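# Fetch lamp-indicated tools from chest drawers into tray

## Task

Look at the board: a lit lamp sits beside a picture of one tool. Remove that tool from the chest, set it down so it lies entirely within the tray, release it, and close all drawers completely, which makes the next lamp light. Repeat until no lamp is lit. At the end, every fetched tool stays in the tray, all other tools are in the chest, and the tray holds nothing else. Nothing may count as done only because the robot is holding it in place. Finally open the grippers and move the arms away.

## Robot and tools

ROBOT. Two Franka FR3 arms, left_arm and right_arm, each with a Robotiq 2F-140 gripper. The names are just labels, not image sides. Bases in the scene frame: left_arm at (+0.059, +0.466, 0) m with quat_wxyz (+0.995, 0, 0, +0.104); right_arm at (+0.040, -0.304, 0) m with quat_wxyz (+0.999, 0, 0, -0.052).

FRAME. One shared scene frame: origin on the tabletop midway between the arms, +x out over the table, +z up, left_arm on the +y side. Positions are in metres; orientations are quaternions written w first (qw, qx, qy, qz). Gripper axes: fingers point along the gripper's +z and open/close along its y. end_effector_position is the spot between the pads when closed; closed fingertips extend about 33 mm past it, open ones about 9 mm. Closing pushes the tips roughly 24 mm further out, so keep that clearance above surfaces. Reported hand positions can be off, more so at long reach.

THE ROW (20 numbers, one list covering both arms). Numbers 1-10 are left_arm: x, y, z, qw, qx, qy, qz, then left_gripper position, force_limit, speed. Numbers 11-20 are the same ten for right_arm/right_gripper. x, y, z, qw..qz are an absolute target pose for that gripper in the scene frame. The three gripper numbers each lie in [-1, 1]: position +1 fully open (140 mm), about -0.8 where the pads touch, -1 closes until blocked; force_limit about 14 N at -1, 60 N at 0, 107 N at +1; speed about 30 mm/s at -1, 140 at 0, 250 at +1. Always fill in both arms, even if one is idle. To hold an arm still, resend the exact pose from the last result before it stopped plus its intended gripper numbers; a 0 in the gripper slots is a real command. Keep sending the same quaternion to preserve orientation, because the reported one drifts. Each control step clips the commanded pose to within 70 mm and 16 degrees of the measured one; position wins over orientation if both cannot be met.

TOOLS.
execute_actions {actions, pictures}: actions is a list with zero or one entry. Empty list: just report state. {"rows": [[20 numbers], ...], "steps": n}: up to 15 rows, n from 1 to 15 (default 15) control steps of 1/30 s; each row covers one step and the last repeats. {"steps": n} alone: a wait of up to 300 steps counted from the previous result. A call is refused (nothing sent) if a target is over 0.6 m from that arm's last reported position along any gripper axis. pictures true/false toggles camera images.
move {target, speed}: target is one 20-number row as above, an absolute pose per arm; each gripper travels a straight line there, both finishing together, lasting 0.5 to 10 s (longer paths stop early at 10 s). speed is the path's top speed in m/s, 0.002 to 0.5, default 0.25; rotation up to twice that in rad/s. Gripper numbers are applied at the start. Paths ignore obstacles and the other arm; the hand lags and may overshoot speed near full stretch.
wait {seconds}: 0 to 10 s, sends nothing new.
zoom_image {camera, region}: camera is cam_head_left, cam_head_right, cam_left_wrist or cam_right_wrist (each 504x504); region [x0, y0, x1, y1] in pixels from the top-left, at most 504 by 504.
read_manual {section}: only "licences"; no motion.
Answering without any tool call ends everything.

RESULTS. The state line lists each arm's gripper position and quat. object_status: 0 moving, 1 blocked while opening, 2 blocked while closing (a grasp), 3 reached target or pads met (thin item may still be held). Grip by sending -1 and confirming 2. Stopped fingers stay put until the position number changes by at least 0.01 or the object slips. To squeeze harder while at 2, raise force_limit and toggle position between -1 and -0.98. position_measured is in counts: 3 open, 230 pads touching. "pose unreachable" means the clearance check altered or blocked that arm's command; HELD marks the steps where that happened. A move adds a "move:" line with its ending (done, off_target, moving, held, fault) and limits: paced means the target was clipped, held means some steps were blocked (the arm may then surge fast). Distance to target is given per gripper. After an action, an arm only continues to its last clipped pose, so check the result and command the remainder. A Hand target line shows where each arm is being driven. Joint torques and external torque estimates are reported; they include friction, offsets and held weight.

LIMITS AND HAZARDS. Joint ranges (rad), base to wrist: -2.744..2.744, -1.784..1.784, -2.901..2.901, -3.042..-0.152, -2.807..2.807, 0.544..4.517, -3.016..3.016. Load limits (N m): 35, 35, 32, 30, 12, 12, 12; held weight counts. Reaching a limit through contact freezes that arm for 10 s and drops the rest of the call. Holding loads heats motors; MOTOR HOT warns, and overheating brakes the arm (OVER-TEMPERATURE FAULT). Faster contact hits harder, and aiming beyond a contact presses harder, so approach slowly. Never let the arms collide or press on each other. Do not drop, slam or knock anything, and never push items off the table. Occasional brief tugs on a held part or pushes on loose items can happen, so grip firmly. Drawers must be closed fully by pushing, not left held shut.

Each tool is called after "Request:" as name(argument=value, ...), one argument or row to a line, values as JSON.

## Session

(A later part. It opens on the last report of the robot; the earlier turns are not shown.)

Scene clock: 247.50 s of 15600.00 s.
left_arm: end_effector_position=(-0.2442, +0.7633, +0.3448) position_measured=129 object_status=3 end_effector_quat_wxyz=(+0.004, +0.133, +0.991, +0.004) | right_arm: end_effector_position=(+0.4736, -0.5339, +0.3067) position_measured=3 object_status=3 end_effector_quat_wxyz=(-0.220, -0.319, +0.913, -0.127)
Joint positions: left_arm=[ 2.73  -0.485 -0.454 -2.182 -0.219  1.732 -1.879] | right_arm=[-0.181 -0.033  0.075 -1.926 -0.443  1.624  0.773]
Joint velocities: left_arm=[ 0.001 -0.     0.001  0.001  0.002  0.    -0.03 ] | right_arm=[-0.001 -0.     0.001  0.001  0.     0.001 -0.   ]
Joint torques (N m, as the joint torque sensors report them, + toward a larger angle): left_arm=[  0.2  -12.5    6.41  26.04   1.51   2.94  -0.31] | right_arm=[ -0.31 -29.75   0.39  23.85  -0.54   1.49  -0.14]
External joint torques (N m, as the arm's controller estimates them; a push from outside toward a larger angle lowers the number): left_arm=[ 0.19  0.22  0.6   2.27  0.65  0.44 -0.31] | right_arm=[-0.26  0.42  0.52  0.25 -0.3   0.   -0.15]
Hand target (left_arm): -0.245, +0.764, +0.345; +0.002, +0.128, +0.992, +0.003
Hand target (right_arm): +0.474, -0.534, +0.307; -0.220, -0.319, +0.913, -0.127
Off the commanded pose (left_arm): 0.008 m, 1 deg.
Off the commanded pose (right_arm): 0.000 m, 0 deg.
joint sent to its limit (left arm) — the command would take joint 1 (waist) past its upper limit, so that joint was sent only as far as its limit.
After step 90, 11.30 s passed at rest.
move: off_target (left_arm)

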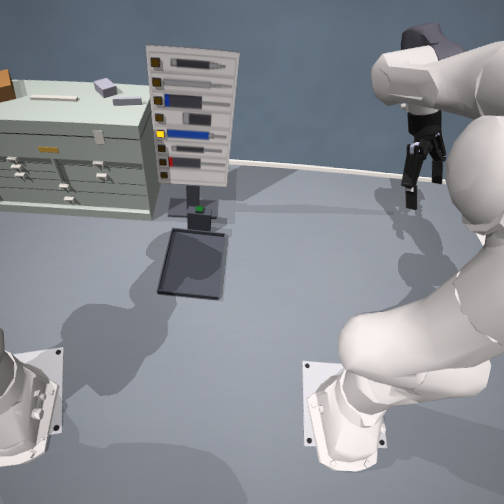

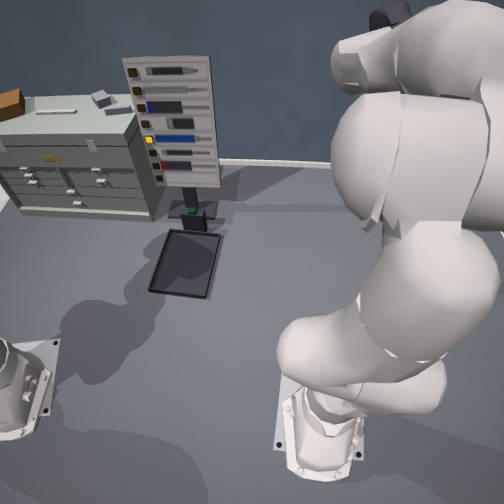

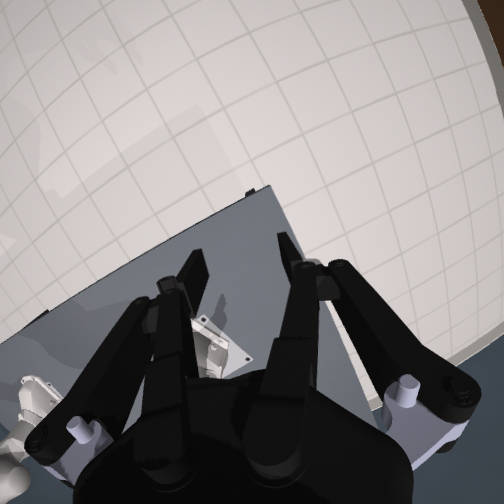

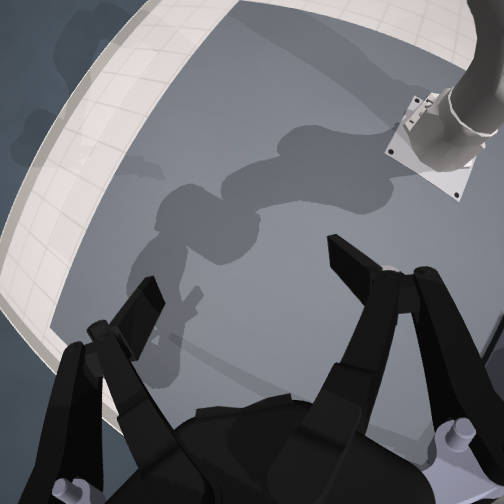

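Request:
move(
  target=[-0.25,1.02,0.30,0,0.34,0.94,0,0,0,0,0.4736,-0.5339,0.3067,-0.220,-0.319,0.913,-0.127,1,0,0],
)

Request:
move(
  target=[0.2,1.10,0.30,0,0.7,0.71,0,0,0,0,0.4736,-0.5339,0.3067,-0.220,-0.319,0.913,-0.127,1,0,0],
)

Request:
move(
  target=[0.5,0.92,0.30,0,0.9,0.43,0,0,0,0,0.4736,-0.5339,0.3067,-0.220,-0.319,0.913,-0.127,1,0,0],
)

Request:
move(
  target=[0.49,0.62,0.27,0,0.976,0,0.216,0,0,0,0.4736,-0.5339,0.3067,-0.220,-0.319,0.913,-0.127,1,0,0],
)

Scene clock: 262.10 s of 15600.00 s.
left_arm: end_effector_position=(-0.2522, +1.0171, +0.2979) position_measured=129 object_status=3 end_effector_quat_wxyz=(-0.002, +0.346, +0.938, -0.012) | right_arm: end_effector_position=(+0.4736, -0.5339, +0.3067) position_measured=3 object_status=3 end_effector_quat_wxyz=(-0.220, -0.319, +0.913, -0.127)
Joint positions: left_arm=[ 2.494  0.312 -0.741 -1.542  0.232  1.756 -2.066] | right_arm=[-0.181 -0.033  0.075 -1.926 -0.443  1.624  0.773]
Joint velocities: left_arm=[-0.004  0.002  0.005  0.     0.002 -0.012 -0.024] | right_arm=[-0.    -0.     0.001  0.    -0.    -0.001 -0.001]
Joint torques (N m, as the joint torque sensors report them, + toward a larger angle): left_arm=[ -2.08 -35.27  -5.07  26.96   1.45   1.99  -0.22] | right_arm=[ -0.37 -29.54   0.97  23.53  -0.5    1.48  -0.12]
External joint torques (N m, as the arm's controller estimates them; a push from outside toward a larger angle lowers the number): left_arm=[-2.18 -0.09  1.08  3.13  0.54 -0.47 -0.22] | right_arm=[-0.43  0.62  0.99 -0.06 -0.27 -0.01 -0.13]
Hand target (left_arm): -0.252, +1.016, +0.298; -0.001, +0.342, +0.940, -0.014
Hand target (right_arm): +0.474, -0.534, +0.307; -0.220, -0.319, +0.913, -0.127
Off the commanded pose (left_arm): 0.004 m, 2 deg.
Off the commanded pose (right_arm): 0.000 m, 0 deg.
After step 90, 9.83 s passed at rest.
move: off_target (left_arm)

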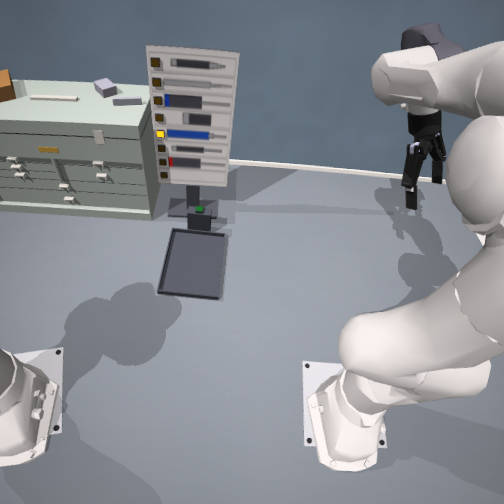

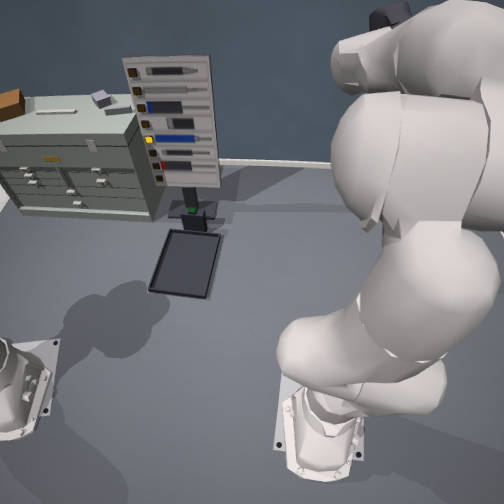

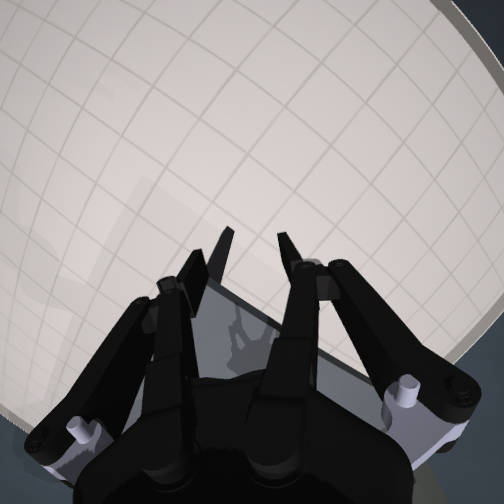

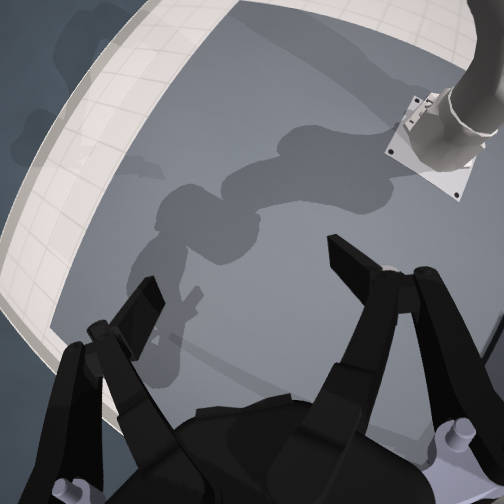

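Scene clock: 264.63 s of 15600.00 s.
left_arm: end_effector_position=(+0.1945, +1.0980, +0.2986) position_measured=129 object_status=3 end_effector_quat_wxyz=(-0.007, +0.704, +0.710, -0.008) | right_arm: end_effector_position=(+0.4736, -0.5339, +0.3067) position_measured=3 object_status=3 end_effector_quat_wxyz=(-0.220, -0.319, +0.913, -0.127)
Joint positions: left_arm=[ 1.924  0.444 -0.992 -1.476  0.39   1.71  -2.022] | right_arm=[-0.181 -0.033  0.075 -1.926 -0.443  1.624  0.773]
Joint velocities: left_arm=[-0.007  0.001  0.002  0.001 -0.001 -0.005 -0.001] | right_arm=[ 0.     0.001 -0.002 -0.     0.    -0.001  0.001]
Joint torques (N m, as the joint torque sensors report them, + toward a larger angle): left_arm=[ -0.47 -34.91  -8.98  24.77   1.47   2.12  -0.23] | right_arm=[ -0.01 -29.96   0.82  23.69  -0.54   1.48  -0.15]
External joint torques (N m, as the arm's controller estimates them; a push from outside toward a larger angle lowers the number): left_arm=[-0.53 -0.61  1.75  2.09  0.55 -0.36 -0.22] | right_arm=[ 0.08  0.05  0.98  0.19 -0.31  0.   -0.16]
Hand target (left_arm): +0.194, +1.098, +0.298; -0.007, +0.703, +0.711, -0.009
Hand target (right_arm): +0.474, -0.534, +0.307; -0.220, -0.319, +0.913, -0.127
Off the commanded pose (left_arm): 0.006 m, 1 deg.
Off the commanded pose (right_arm): 0.000 m, 0 deg.
move: off_target (left_arm)

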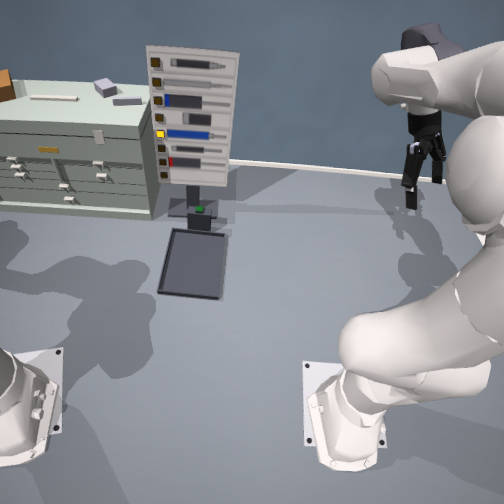

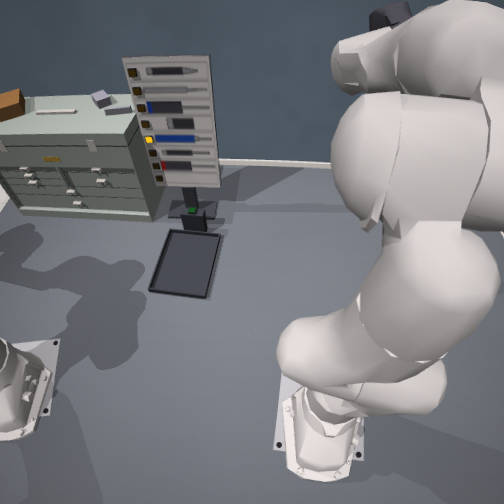

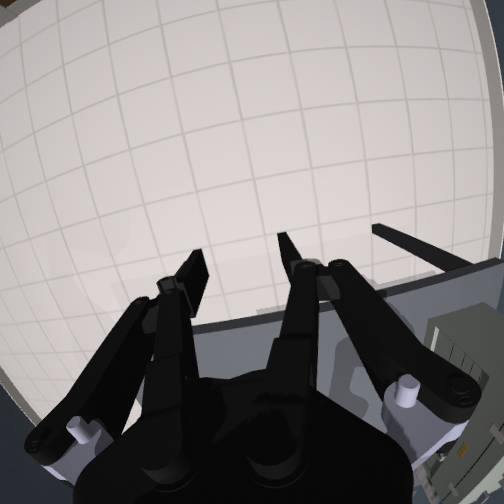

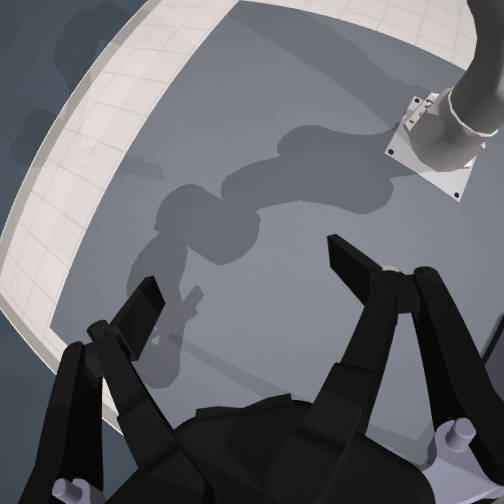

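Scene clock: 266.70 s of 15600.00 s.
left_arm: end_effector_position=(+0.4954, +0.9209, +0.2989) position_measured=129 object_status=3 end_effector_quat_wxyz=(-0.007, +0.901, +0.433, -0.003) | right_arm: end_effector_position=(+0.4736, -0.5339, +0.3067) position_measured=3 object_status=3 end_effector_quat_wxyz=(-0.220, -0.319, +0.913, -0.127)
Joint positions: left_arm=[ 1.552  0.472 -1.205 -1.555  0.458  1.714 -1.944] | right_arm=[-0.181 -0.033  0.075 -1.926 -0.443  1.624  0.773]
Joint velocities: left_arm=[-0.     0.    -0.001  0.     0.003 -0.007 -0.   ] | right_arm=[ 0.     0.     0.001  0.001 -0.001  0.     0.002]
Joint torques (N m, as the joint torque sensors report them, + toward a larger angle): left_arm=[ -1.39 -29.05 -11.73  24.35   1.42   2.12   0.2 ] | right_arm=[  0.17 -29.33   1.06  23.54  -0.52   1.45  -0.14]
External joint torques (N m, as the arm's controller estimates them; a push from outside toward a larger angle lowers the number): left_arm=[-1.33  0.42  1.42  2.33  0.51 -0.37  0.2 ] | right_arm=[ 0.03  0.95  1.   -0.13 -0.3  -0.05 -0.15]
Hand target (left_arm): +0.495, +0.921, +0.299; -0.008, +0.903, +0.431, -0.005
Hand target (right_arm): +0.474, -0.534, +0.307; -0.220, -0.319, +0.913, -0.127
Off the commanded pose (left_arm): 0.005 m, 1 deg.
Off the commanded pose (right_arm): 0.000 m, 0 deg.
move: off_target (left_arm)

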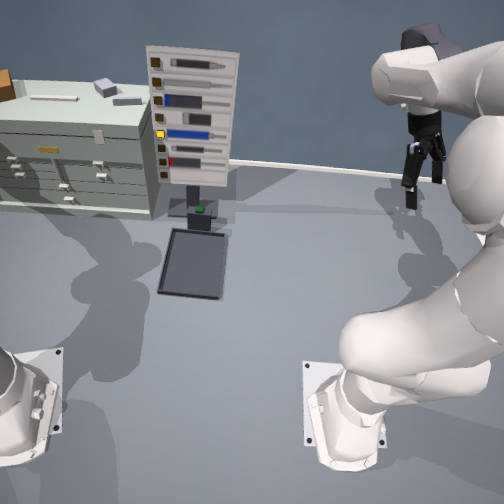

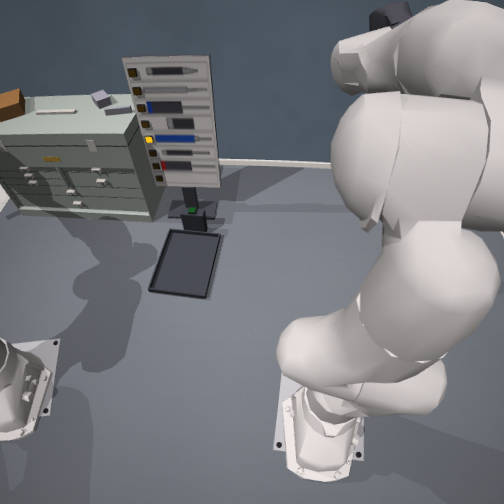

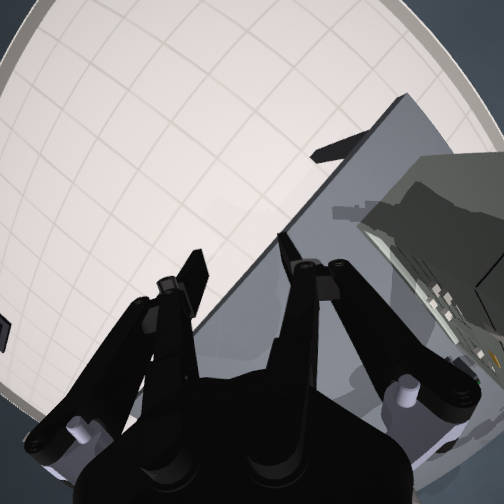

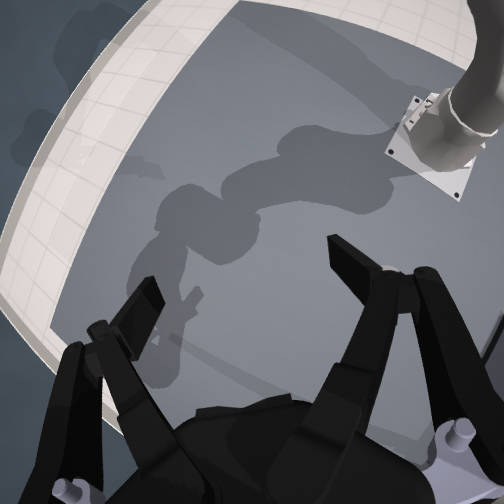

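Scene clock: 269.23 s of 15600.00 s.
left_arm: end_effector_position=(+0.4868, +0.6216, +0.2614) position_measured=129 object_status=3 end_effector_quat_wxyz=(+0.003, +0.978, +0.003, +0.208) | right_arm: end_effector_position=(+0.4736, -0.5339, +0.3067) position_measured=3 object_status=3 end_effector_quat_wxyz=(-0.220, -0.319, +0.913, -0.127)
Joint positions: left_arm=[ 2.408  0.991 -2.253 -2.658  0.801  2.227 -1.752] | right_arm=[-0.181 -0.033  0.075 -1.926 -0.443  1.624  0.773]
Joint velocities: left_arm=[-0.004  0.003 -0.001 -0.001  0.009  0.005  0.012] | right_arm=[ 0.001  0.    -0.002 -0.001 -0.    -0.001 -0.001]
Joint torques (N m, as the joint torque sensors report them, + toward a larger angle): left_arm=[ -1.78  -4.69 -14.38  18.48   1.48   3.75   0.31] | right_arm=[ -0.02 -29.69   1.01  23.64  -0.53   1.44  -0.11]
External joint torques (N m, as the arm's controller estimates them; a push from outside toward a larger angle lowers the number): left_arm=[-1.76  0.36  2.16 -0.73  0.6   0.49  0.29] | right_arm=[ 0.01  0.44  1.11  0.08 -0.3  -0.05 -0.12]
Hand target (left_arm): +0.488, +0.620, +0.261; +0.002, +0.978, -0.003, +0.209
Hand target (right_arm): +0.474, -0.534, +0.307; -0.220, -0.319, +0.913, -0.127
Off the commanded pose (left_arm): 0.009 m, 1 deg.
Off the commanded pose (right_arm): 0.000 m, 0 deg.
move: off_target (left_arm)

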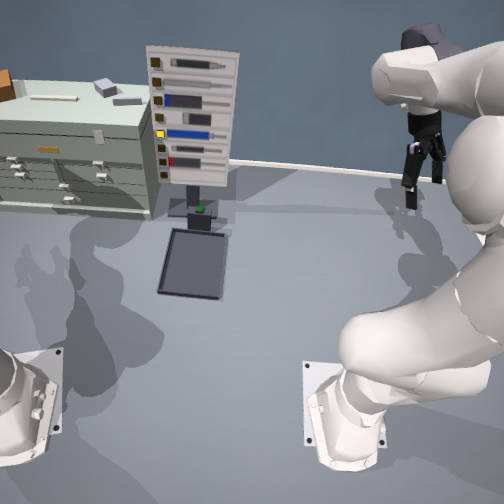

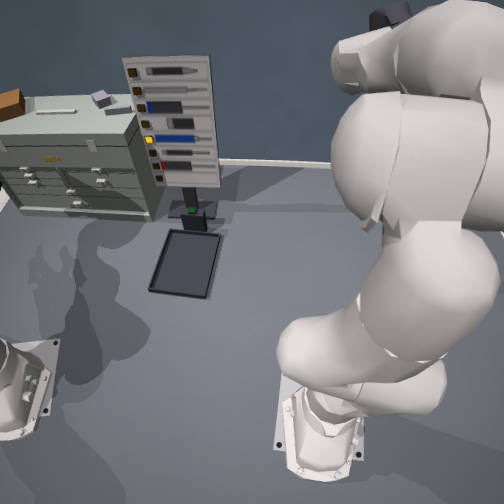

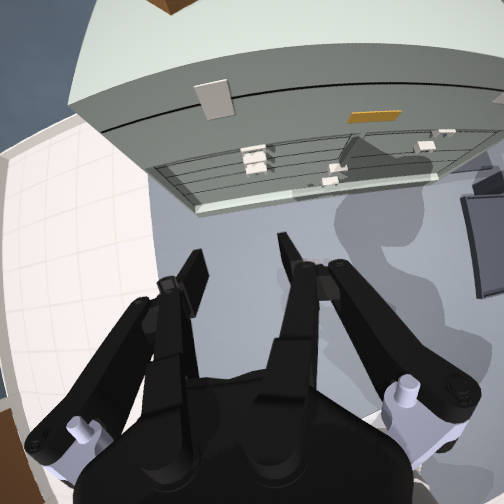

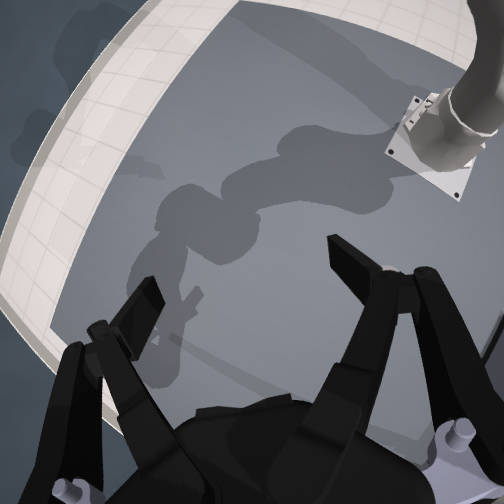

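Request:
move(
  target=[0.53,0.59,0.25,0,0.966,0,0.259,-0.1,0,0,0.4736,-0.5339,0.3067,-0.220,-0.319,0.913,-0.127,1,0,0],
  speed=0.1,
)

Request:
zoom_image(
  camera="cam_left_wrist",
  region=[150, 120, 350, 280],
)

Request:
zoom_image(
  camera="cam_head_right",
  region=[0, 120, 160, 230],
)

Scene clock: 291.30 s of 15600.00 s.
left_arm: end_effector_position=(+0.5291, +0.5919, +0.2491) position_measured=141 object_status=3 end_effector_quat_wxyz=(-0.002, +0.966, -0.003, +0.257) | right_arm: end_effector_position=(+0.4736, -0.5339, +0.3067) position_measured=3 object_status=3 end_effector_quat_wxyz=(-0.220, -0.319, +0.913, -0.127)
Joint positions: left_arm=[ 2.36   0.885 -2.214 -2.703  0.893  2.462 -1.862] | right_arm=[-0.181 -0.033  0.075 -1.926 -0.443  1.624  0.773]
Joint velocities: left_arm=[ 0.004 -0.004  0.    -0.001 -0.001  0.017 -0.024] | right_arm=[ 0.001  0.     0.    -0.    -0.002 -0.001 -0.001]
Joint torques (N m, as the joint torque sensors report them, + toward a larger angle): left_arm=[  2.19  -4.1  -15.11  19.38   1.09   3.86  -0.17] | right_arm=[ -0.2  -29.46   0.65  23.5   -0.49   1.48  -0.16]
External joint torques (N m, as the arm's controller estimates them; a push from outside toward a larger angle lowers the number): left_arm=[ 2.21 -1.46  0.09 -0.1   0.34  0.53 -0.19] | right_arm=[-0.22  0.69  0.7  -0.07 -0.26 -0.01 -0.17]
Hand target (left_arm): +0.529, +0.592, +0.249; -0.002, +0.966, +0.002, +0.259
Hand target (right_arm): +0.474, -0.534, +0.307; -0.220, -0.319, +0.913, -0.127
Off the commanded pose (left_arm): 0.002 m, 0 deg.
Off the commanded pose (right_arm): 0.000 m, 0 deg.
After step 90, 17.83 s passed at rest.
move: done

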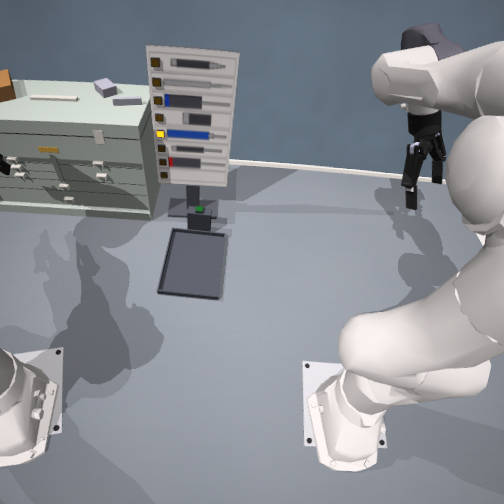

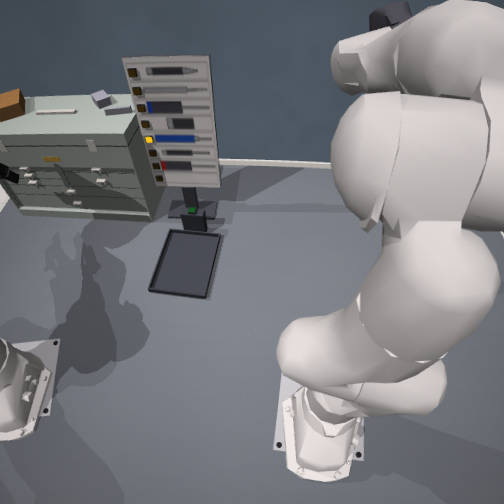

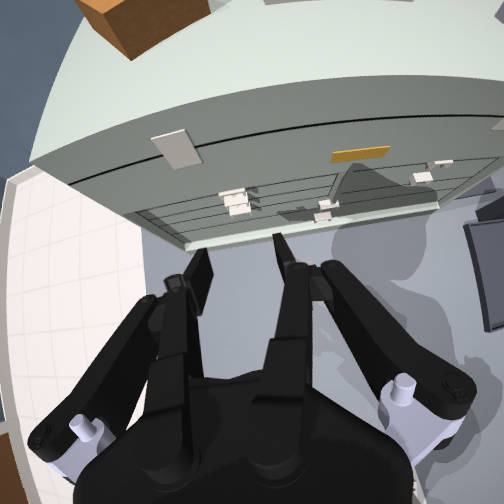

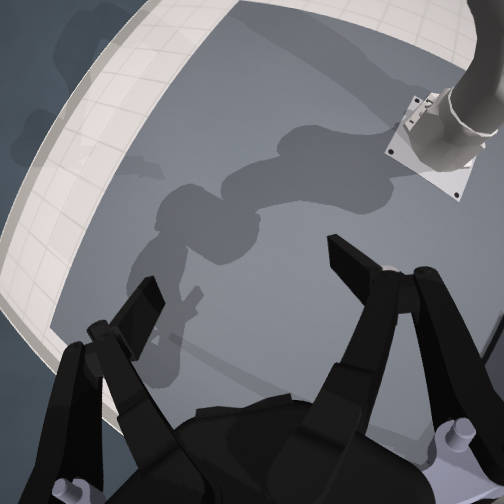

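Region (150, 120, 350, 280) of cam_left_wrist's 504x504 image, scaled by 2.520, with more detail than that image has; it fills the top 403 rows of this view, and the rest is white.

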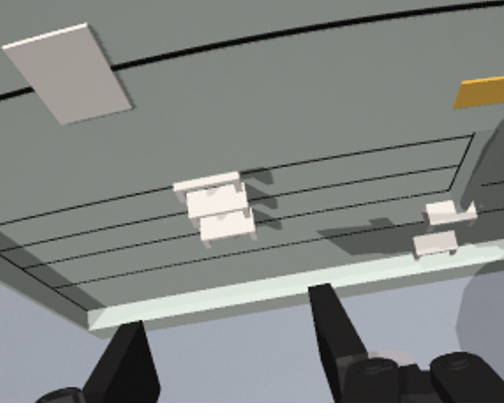

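Region (0, 120, 160, 230) of cam_head_right's 504x504 image, scaled by 3.150, with more detail than that image has; it fills the top 346 rows of this view, and the rest is white.

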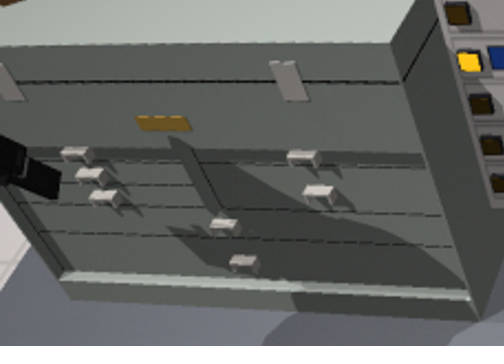

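Request:
move(
  target=[0.56,0.59,0.25,0,0.966,0,0.259,-0.1,0,0,0.4736,-0.5339,0.3067,-0.220,-0.319,0.913,-0.127,1,0,0],
  speed=0.05,
)

Request:
zoom_image(
  camera="cam_left_wrist",
  region=[150, 120, 350, 280],
)

Request:
zoom_image(
  camera="cam_head_right",
  region=[0, 120, 160, 230],
)

Scene clock: 322.03 s of 15600.00 s.
left_arm: end_effector_position=(+0.5582, +0.5916, +0.2489) position_measured=141 object_status=3 end_effector_quat_wxyz=(-0.004, +0.966, -0.002, +0.257) | right_arm: end_effector_position=(+0.4736, -0.5339, +0.3067) position_measured=3 object_status=3 end_effector_quat_wxyz=(-0.220, -0.319, +0.913, -0.127)
Joint positions: left_arm=[ 2.273  0.79  -2.163 -2.631  0.882  2.508 -1.878] | right_arm=[-0.181 -0.033  0.075 -1.926 -0.443  1.624  0.773]
Joint velocities: left_arm=[-0.001 -0.003  0.002  0.003 -0.004  0.01  -0.005] | right_arm=[ 0.002 -0.001  0.001 -0.     0.002 -0.     0.   ]
Joint torques (N m, as the joint torque sensors report them, + toward a larger angle): left_arm=[ -1.43  -3.24 -13.11  22.2    0.13   3.86  -0.11] | right_arm=[ -0.25 -29.41   0.49  24.02  -0.49   1.51  -0.14]
External joint torques (N m, as the arm's controller estimates them; a push from outside toward a larger angle lowers the number): left_arm=[-1.42 -1.55  2.17  2.31 -0.57  0.52 -0.13] | right_arm=[-0.34  0.84  0.47  0.39 -0.27  0.01 -0.15]
Hand target (left_arm): +0.560, +0.591, +0.250; -0.001, +0.966, +0.001, +0.259
Hand target (right_arm): +0.474, -0.534, +0.307; -0.220, -0.319, +0.913, -0.127
Off the commanded pose (left_arm): 0.003 m, 1 deg.
Off the commanded pose (right_arm): 0.000 m, 0 deg.
After step 90, 26.77 s passed at rest.
move: done

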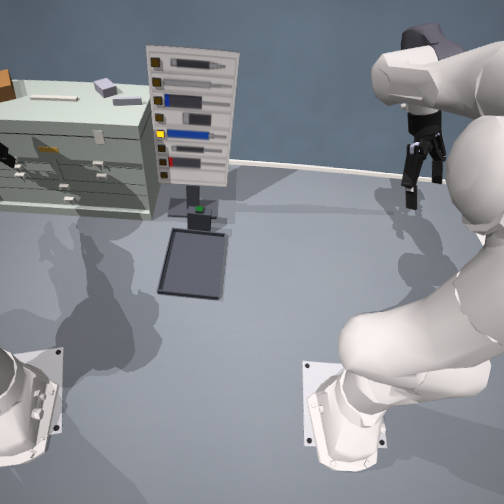

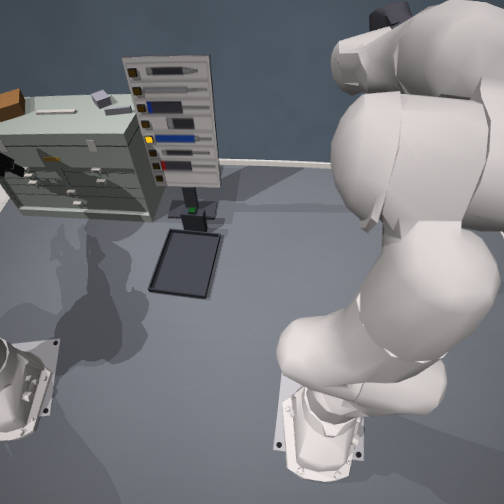

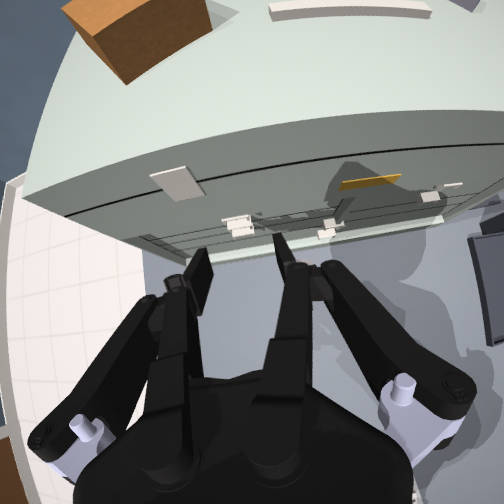

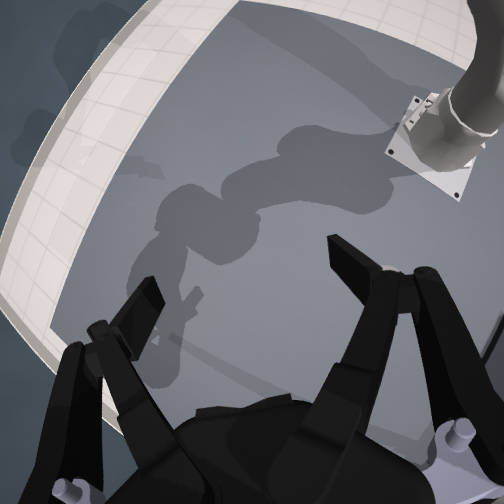

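Region (150, 120, 350, 280) of cam_left_wrist's 504x504 image, scaled by 2.520, with more detail than that image has; it fills the top 403 rows of this view, and the rest is white.

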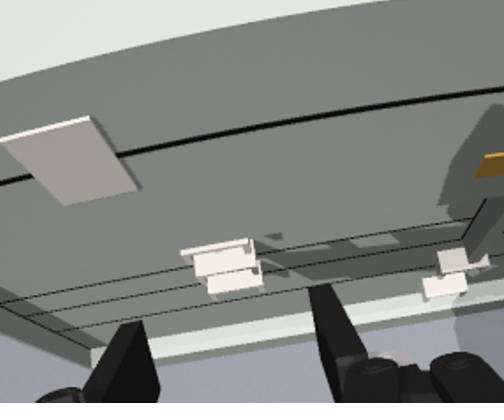

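Region (0, 120, 160, 230) of cam_head_right's 504x504 image, scaled by 3.150, with more detail than that image has; it fills the top 346 rows of this view, and the rest is white.

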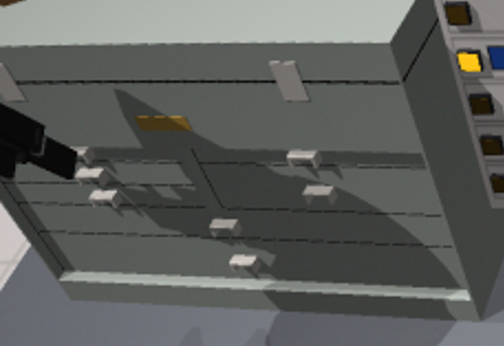

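Request:
move(
  target=[0.585,0.59,0.195,0,0.966,0,0.259,-0.1,0,0,0.4736,-0.5339,0.3067,-0.220,-0.319,0.913,-0.127,1,0,0],
  speed=0.05,
)

Request:
zoom_image(
  camera="cam_left_wrist",
  region=[150, 120, 350, 280],
)

Request:
zoom_image(
  camera="cam_head_right",
  region=[0, 120, 160, 230],
)

Scene clock: 342.77 s of 15600.00 s.
left_arm: end_effector_position=(+0.5820, +0.5922, +0.1948) position_measured=141 object_status=3 end_effector_quat_wxyz=(-0.003, +0.966, -0.000, +0.257) | right_arm: end_effector_position=(+0.4736, -0.5339, +0.3067) position_measured=3 object_status=3 end_effector_quat_wxyz=(-0.220, -0.319, +0.913, -0.127)
Joint positions: left_arm=[ 2.159  0.596 -1.985 -2.623  0.927  2.727 -1.919] | right_arm=[-0.181 -0.033  0.075 -1.926 -0.443  1.624  0.773]
Joint velocities: left_arm=[-0.001 -0.007 -0.001 -0.    -0.001  0.019 -0.003] | right_arm=[ 0.     0.     0.001 -0.001 -0.001  0.    -0.   ]
Joint torques (N m, as the joint torque sensors report them, + toward a larger angle): left_arm=[ -1.    -0.97 -11.69  20.95   0.31   3.85  -0.15] | right_arm=[ -0.25 -29.68   1.06  23.62  -0.46   1.51  -0.15]
External joint torques (N m, as the arm's controller estimates them; a push from outside toward a larger angle lowers the number): left_arm=[-0.9  -0.4   1.75  1.73 -0.15  0.54 -0.16] | right_arm=[-0.22  0.48  1.16  0.02 -0.23  0.02 -0.16]
Hand target (left_arm): +0.584, +0.592, +0.196; -0.002, +0.966, +0.002, +0.260
Hand target (right_arm): +0.474, -0.534, +0.307; -0.220, -0.319, +0.913, -0.127
Off the commanded pose (left_arm): 0.004 m, 0 deg.
Off the commanded pose (right_arm): 0.000 m, 0 deg.
After step 90, 16.03 s passed at rest.
move: off_target (left_arm)

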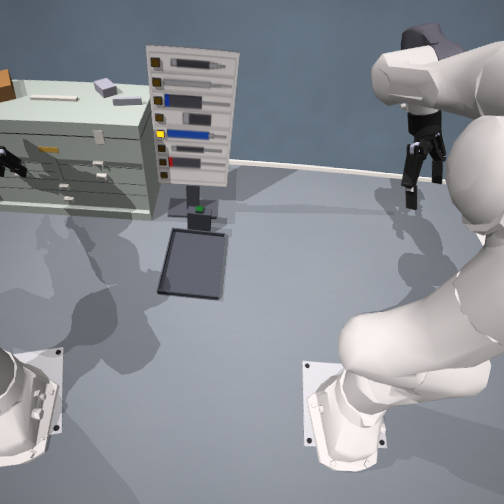

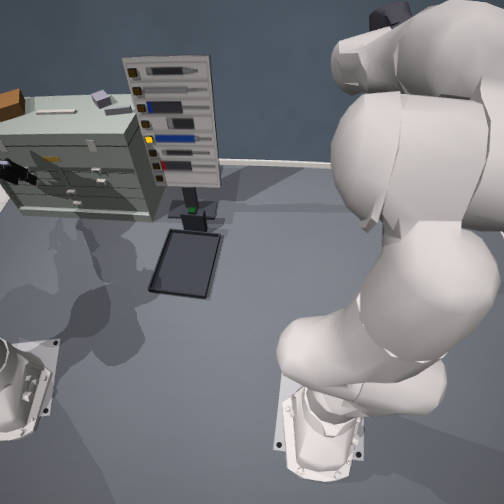

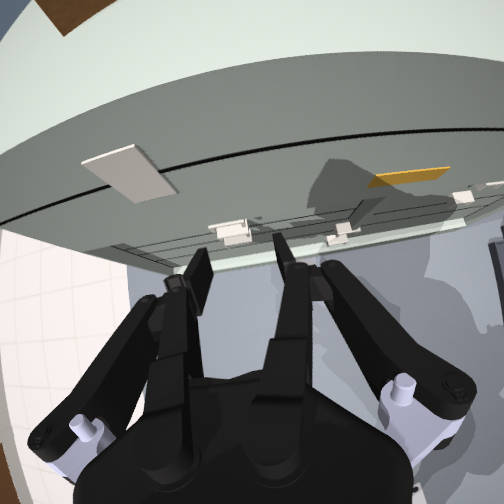

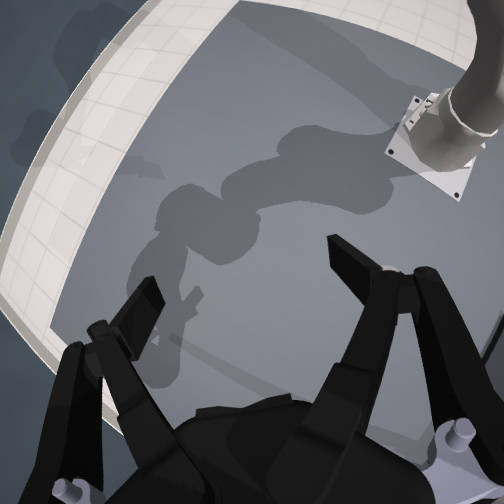

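Region (150, 120, 350, 280) of cam_left_wrist's 504x504 image, scaled by 2.520, with more detail than that image has; it fills the top 403 rows of this view, and the rest is white.

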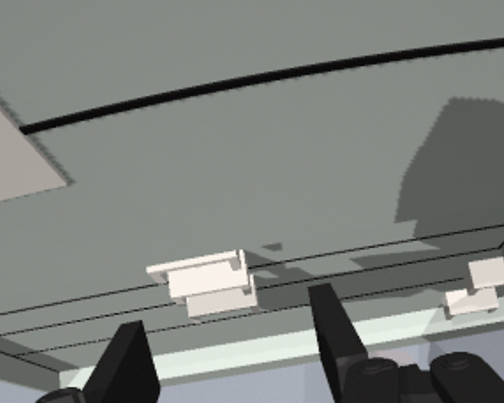

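Region (0, 120, 160, 230) of cam_head_right's 504x504 image, scaled by 3.150, with more detail than that image has; it fills the top 346 rows of this view, and the rest is white.

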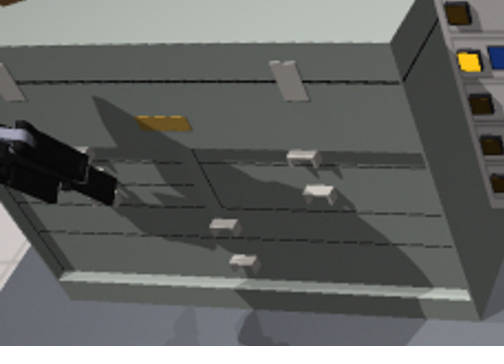

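Request:
move(
  target=[0.58,0.599,0.197,0,0.924,0,0.383,-0.1,0,0,0.4736,-0.5339,0.3067,-0.220,-0.319,0.913,-0.127,1,0,0],
  speed=0.06,
)

Request:
zoom_image(
  camera="cam_left_wrist",
  region=[150, 140, 350, 300],
)

Scene clock: 369.77 s of 15600.00 s.
left_arm: end_effector_position=(+0.5822, +0.6038, +0.1982) position_measured=141 object_status=3 end_effector_quat_wxyz=(-0.002, +0.923, +0.002, +0.384) | right_arm: end_effector_position=(+0.4736, -0.5339, +0.3067) position_measured=3 object_status=3 end_effector_quat_wxyz=(-0.220, -0.319, +0.913, -0.127)
Joint positions: left_arm=[ 2.542  0.278 -2.129 -2.76   1.104  3.393 -2.061] | right_arm=[-0.181 -0.033  0.075 -1.926 -0.443  1.624  0.773]
Joint velocities: left_arm=[ 0.036 -0.014 -0.036 -0.005 -0.018  0.031  0.002] | right_arm=[-0.001 -0.    -0.    -0.     0.     0.001  0.   ]
Joint torques (N m, as the joint torque sensors report them, + toward a larger angle): left_arm=[ 1.84  8.94 -4.53 18.13 -1.31  3.7   0.01] | right_arm=[ -0.04 -30.27   0.57  23.52  -0.51   1.41  -0.17]
External joint torques (N m, as the arm's controller estimates them; a push from outside toward a larger angle lowers the number): left_arm=[ 1.85 -0.45  0.63  0.09 -0.67  0.41 -0.01] | right_arm=[ 0.05 -0.09  0.73 -0.08 -0.27 -0.07 -0.18]
Hand target (left_arm): +0.582, +0.603, +0.199; -0.000, +0.923, +0.005, +0.386
Hand target (right_arm): +0.474, -0.534, +0.307; -0.220, -0.319, +0.913, -0.127
Off the commanded pose (left_arm): 0.005 m, 0 deg.
Off the commanded pose (right_arm): 0.000 m, 0 deg.
After step 90, 21.07 s passed at rest.
move: off_target (left_arm)

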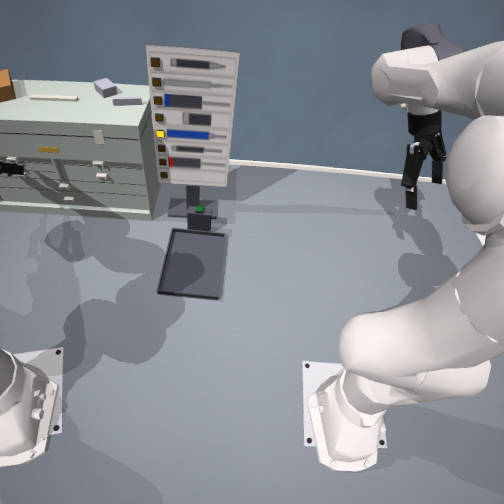

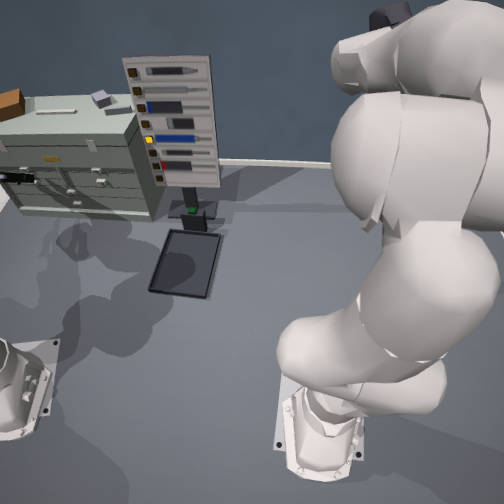

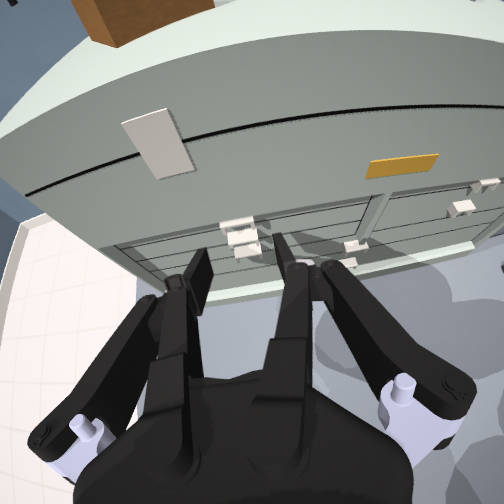

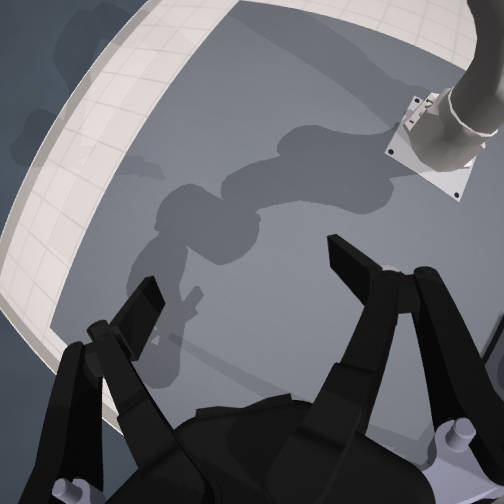

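Region (150, 140, 350, 300) of cam_left_wrist's 504x504 image, scaled by 2.520, with more detail than that image has; it fills the top 403 rows of this view, and the rest is white.

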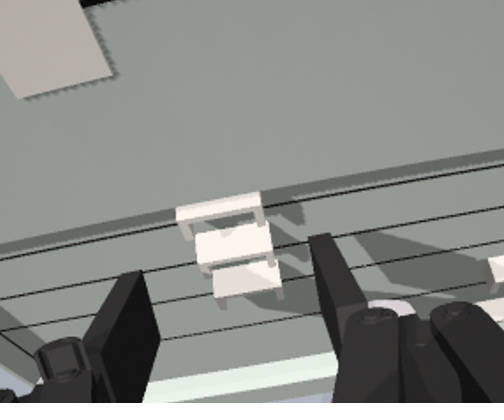

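Request:
move(
  target=[0.604,0.602,0.196,0,0.924,0,0.383,-0.1,0,0,0.4736,-0.5339,0.3067,-0.220,-0.319,0.913,-0.127,1,0,0],
  speed=0.03,
)

Request:
zoom_image(
  camera="cam_left_wrist",
  region=[150, 140, 350, 300],
)

Request:
zoom_image(
  camera="cam_head_right",
  region=[0, 140, 100, 220],
)

Scene clock: 385.23 s of 15600.00 s.
left_arm: end_effector_position=(+0.6014, +0.6030, +0.1949) position_measured=141 object_status=3 end_effector_quat_wxyz=(-0.003, +0.924, -0.002, +0.383) | right_arm: end_effector_position=(+0.4736, -0.5339, +0.3067) position_measured=3 object_status=3 end_effector_quat_wxyz=(-0.220, -0.319, +0.913, -0.127)
Joint positions: left_arm=[ 2.392  0.22  -2.015 -2.705  1.087  3.41  -2.076] | right_arm=[-0.181 -0.033  0.075 -1.926 -0.443  1.624  0.773]
Joint velocities: left_arm=[-0.105  0.023  0.116  0.003  0.007 -0.003 -0.006] | right_arm=[ 0.     0.001 -0.002 -0.002 -0.    -0.    -0.001]
Joint torques (N m, as the joint torque sensors report them, + toward a larger angle): left_arm=[-2.92  7.71 -3.92 22.51 -1.06  2.63 -0.29] | right_arm=[ -0.05 -29.36   0.76  23.68  -0.5    1.47  -0.12]
External joint torques (N m, as the arm's controller estimates them; a push from outside toward a larger angle lowers the number): left_arm=[-2.85 -0.62  0.91  4.3  -0.36 -0.65 -0.3 ] | right_arm=[ 0.02  0.68  0.9   0.18 -0.27  0.   -0.13]
Hand target (left_arm): +0.604, +0.603, +0.196; -0.002, +0.924, +0.000, +0.384
Hand target (right_arm): +0.474, -0.534, +0.307; -0.220, -0.319, +0.913, -0.127
Off the commanded pose (left_arm): 0.003 m, 0 deg.
Off the commanded pose (right_arm): 0.000 m, 0 deg.
After step 90, 11.53 s passed at rest.
move: done

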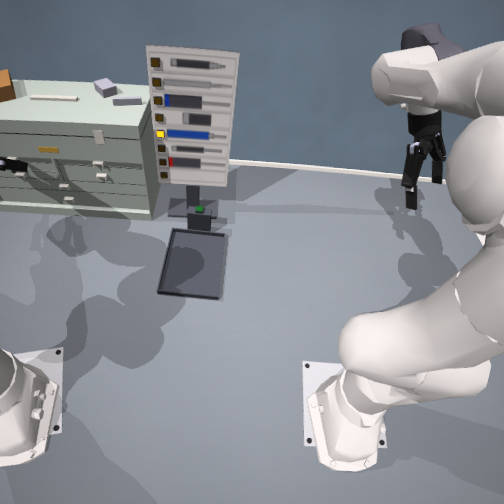

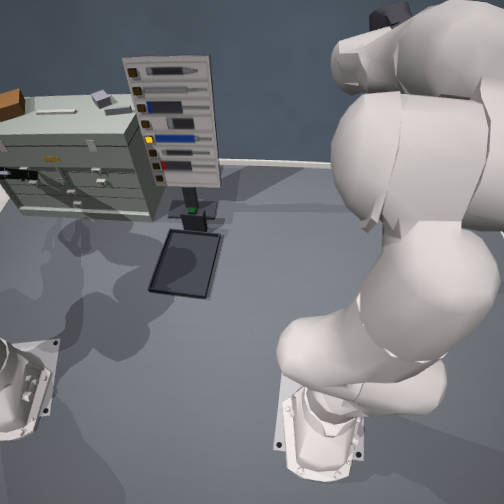

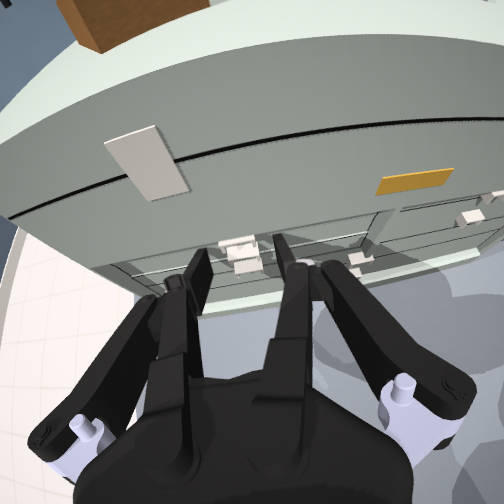

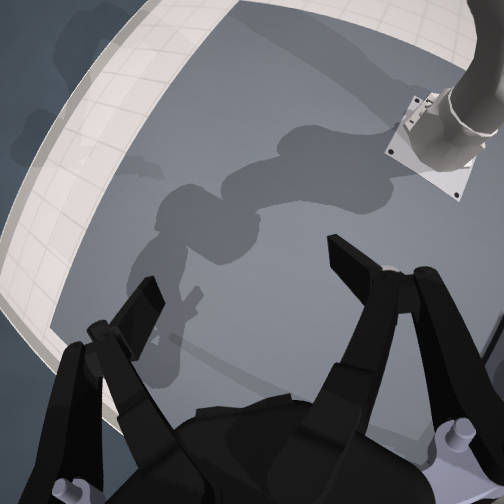

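Region (150, 140, 350, 300) of cam_left_wrist's 504x504 image, scaled by 2.520, with more detail than that image has; it fills the top 403 rows of this view, and the rest is white.

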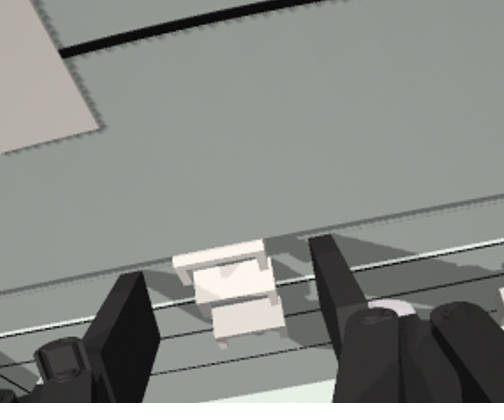

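Region (0, 140, 100, 220) of cam_head_right's 504x504 image, scaled by 5.040, with more detail than that image has; it fills the top 403 rows of this view, and the rest is white.

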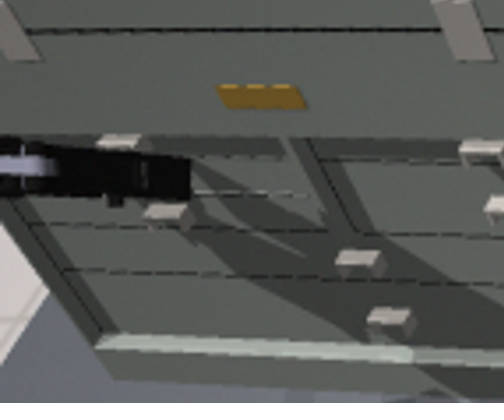

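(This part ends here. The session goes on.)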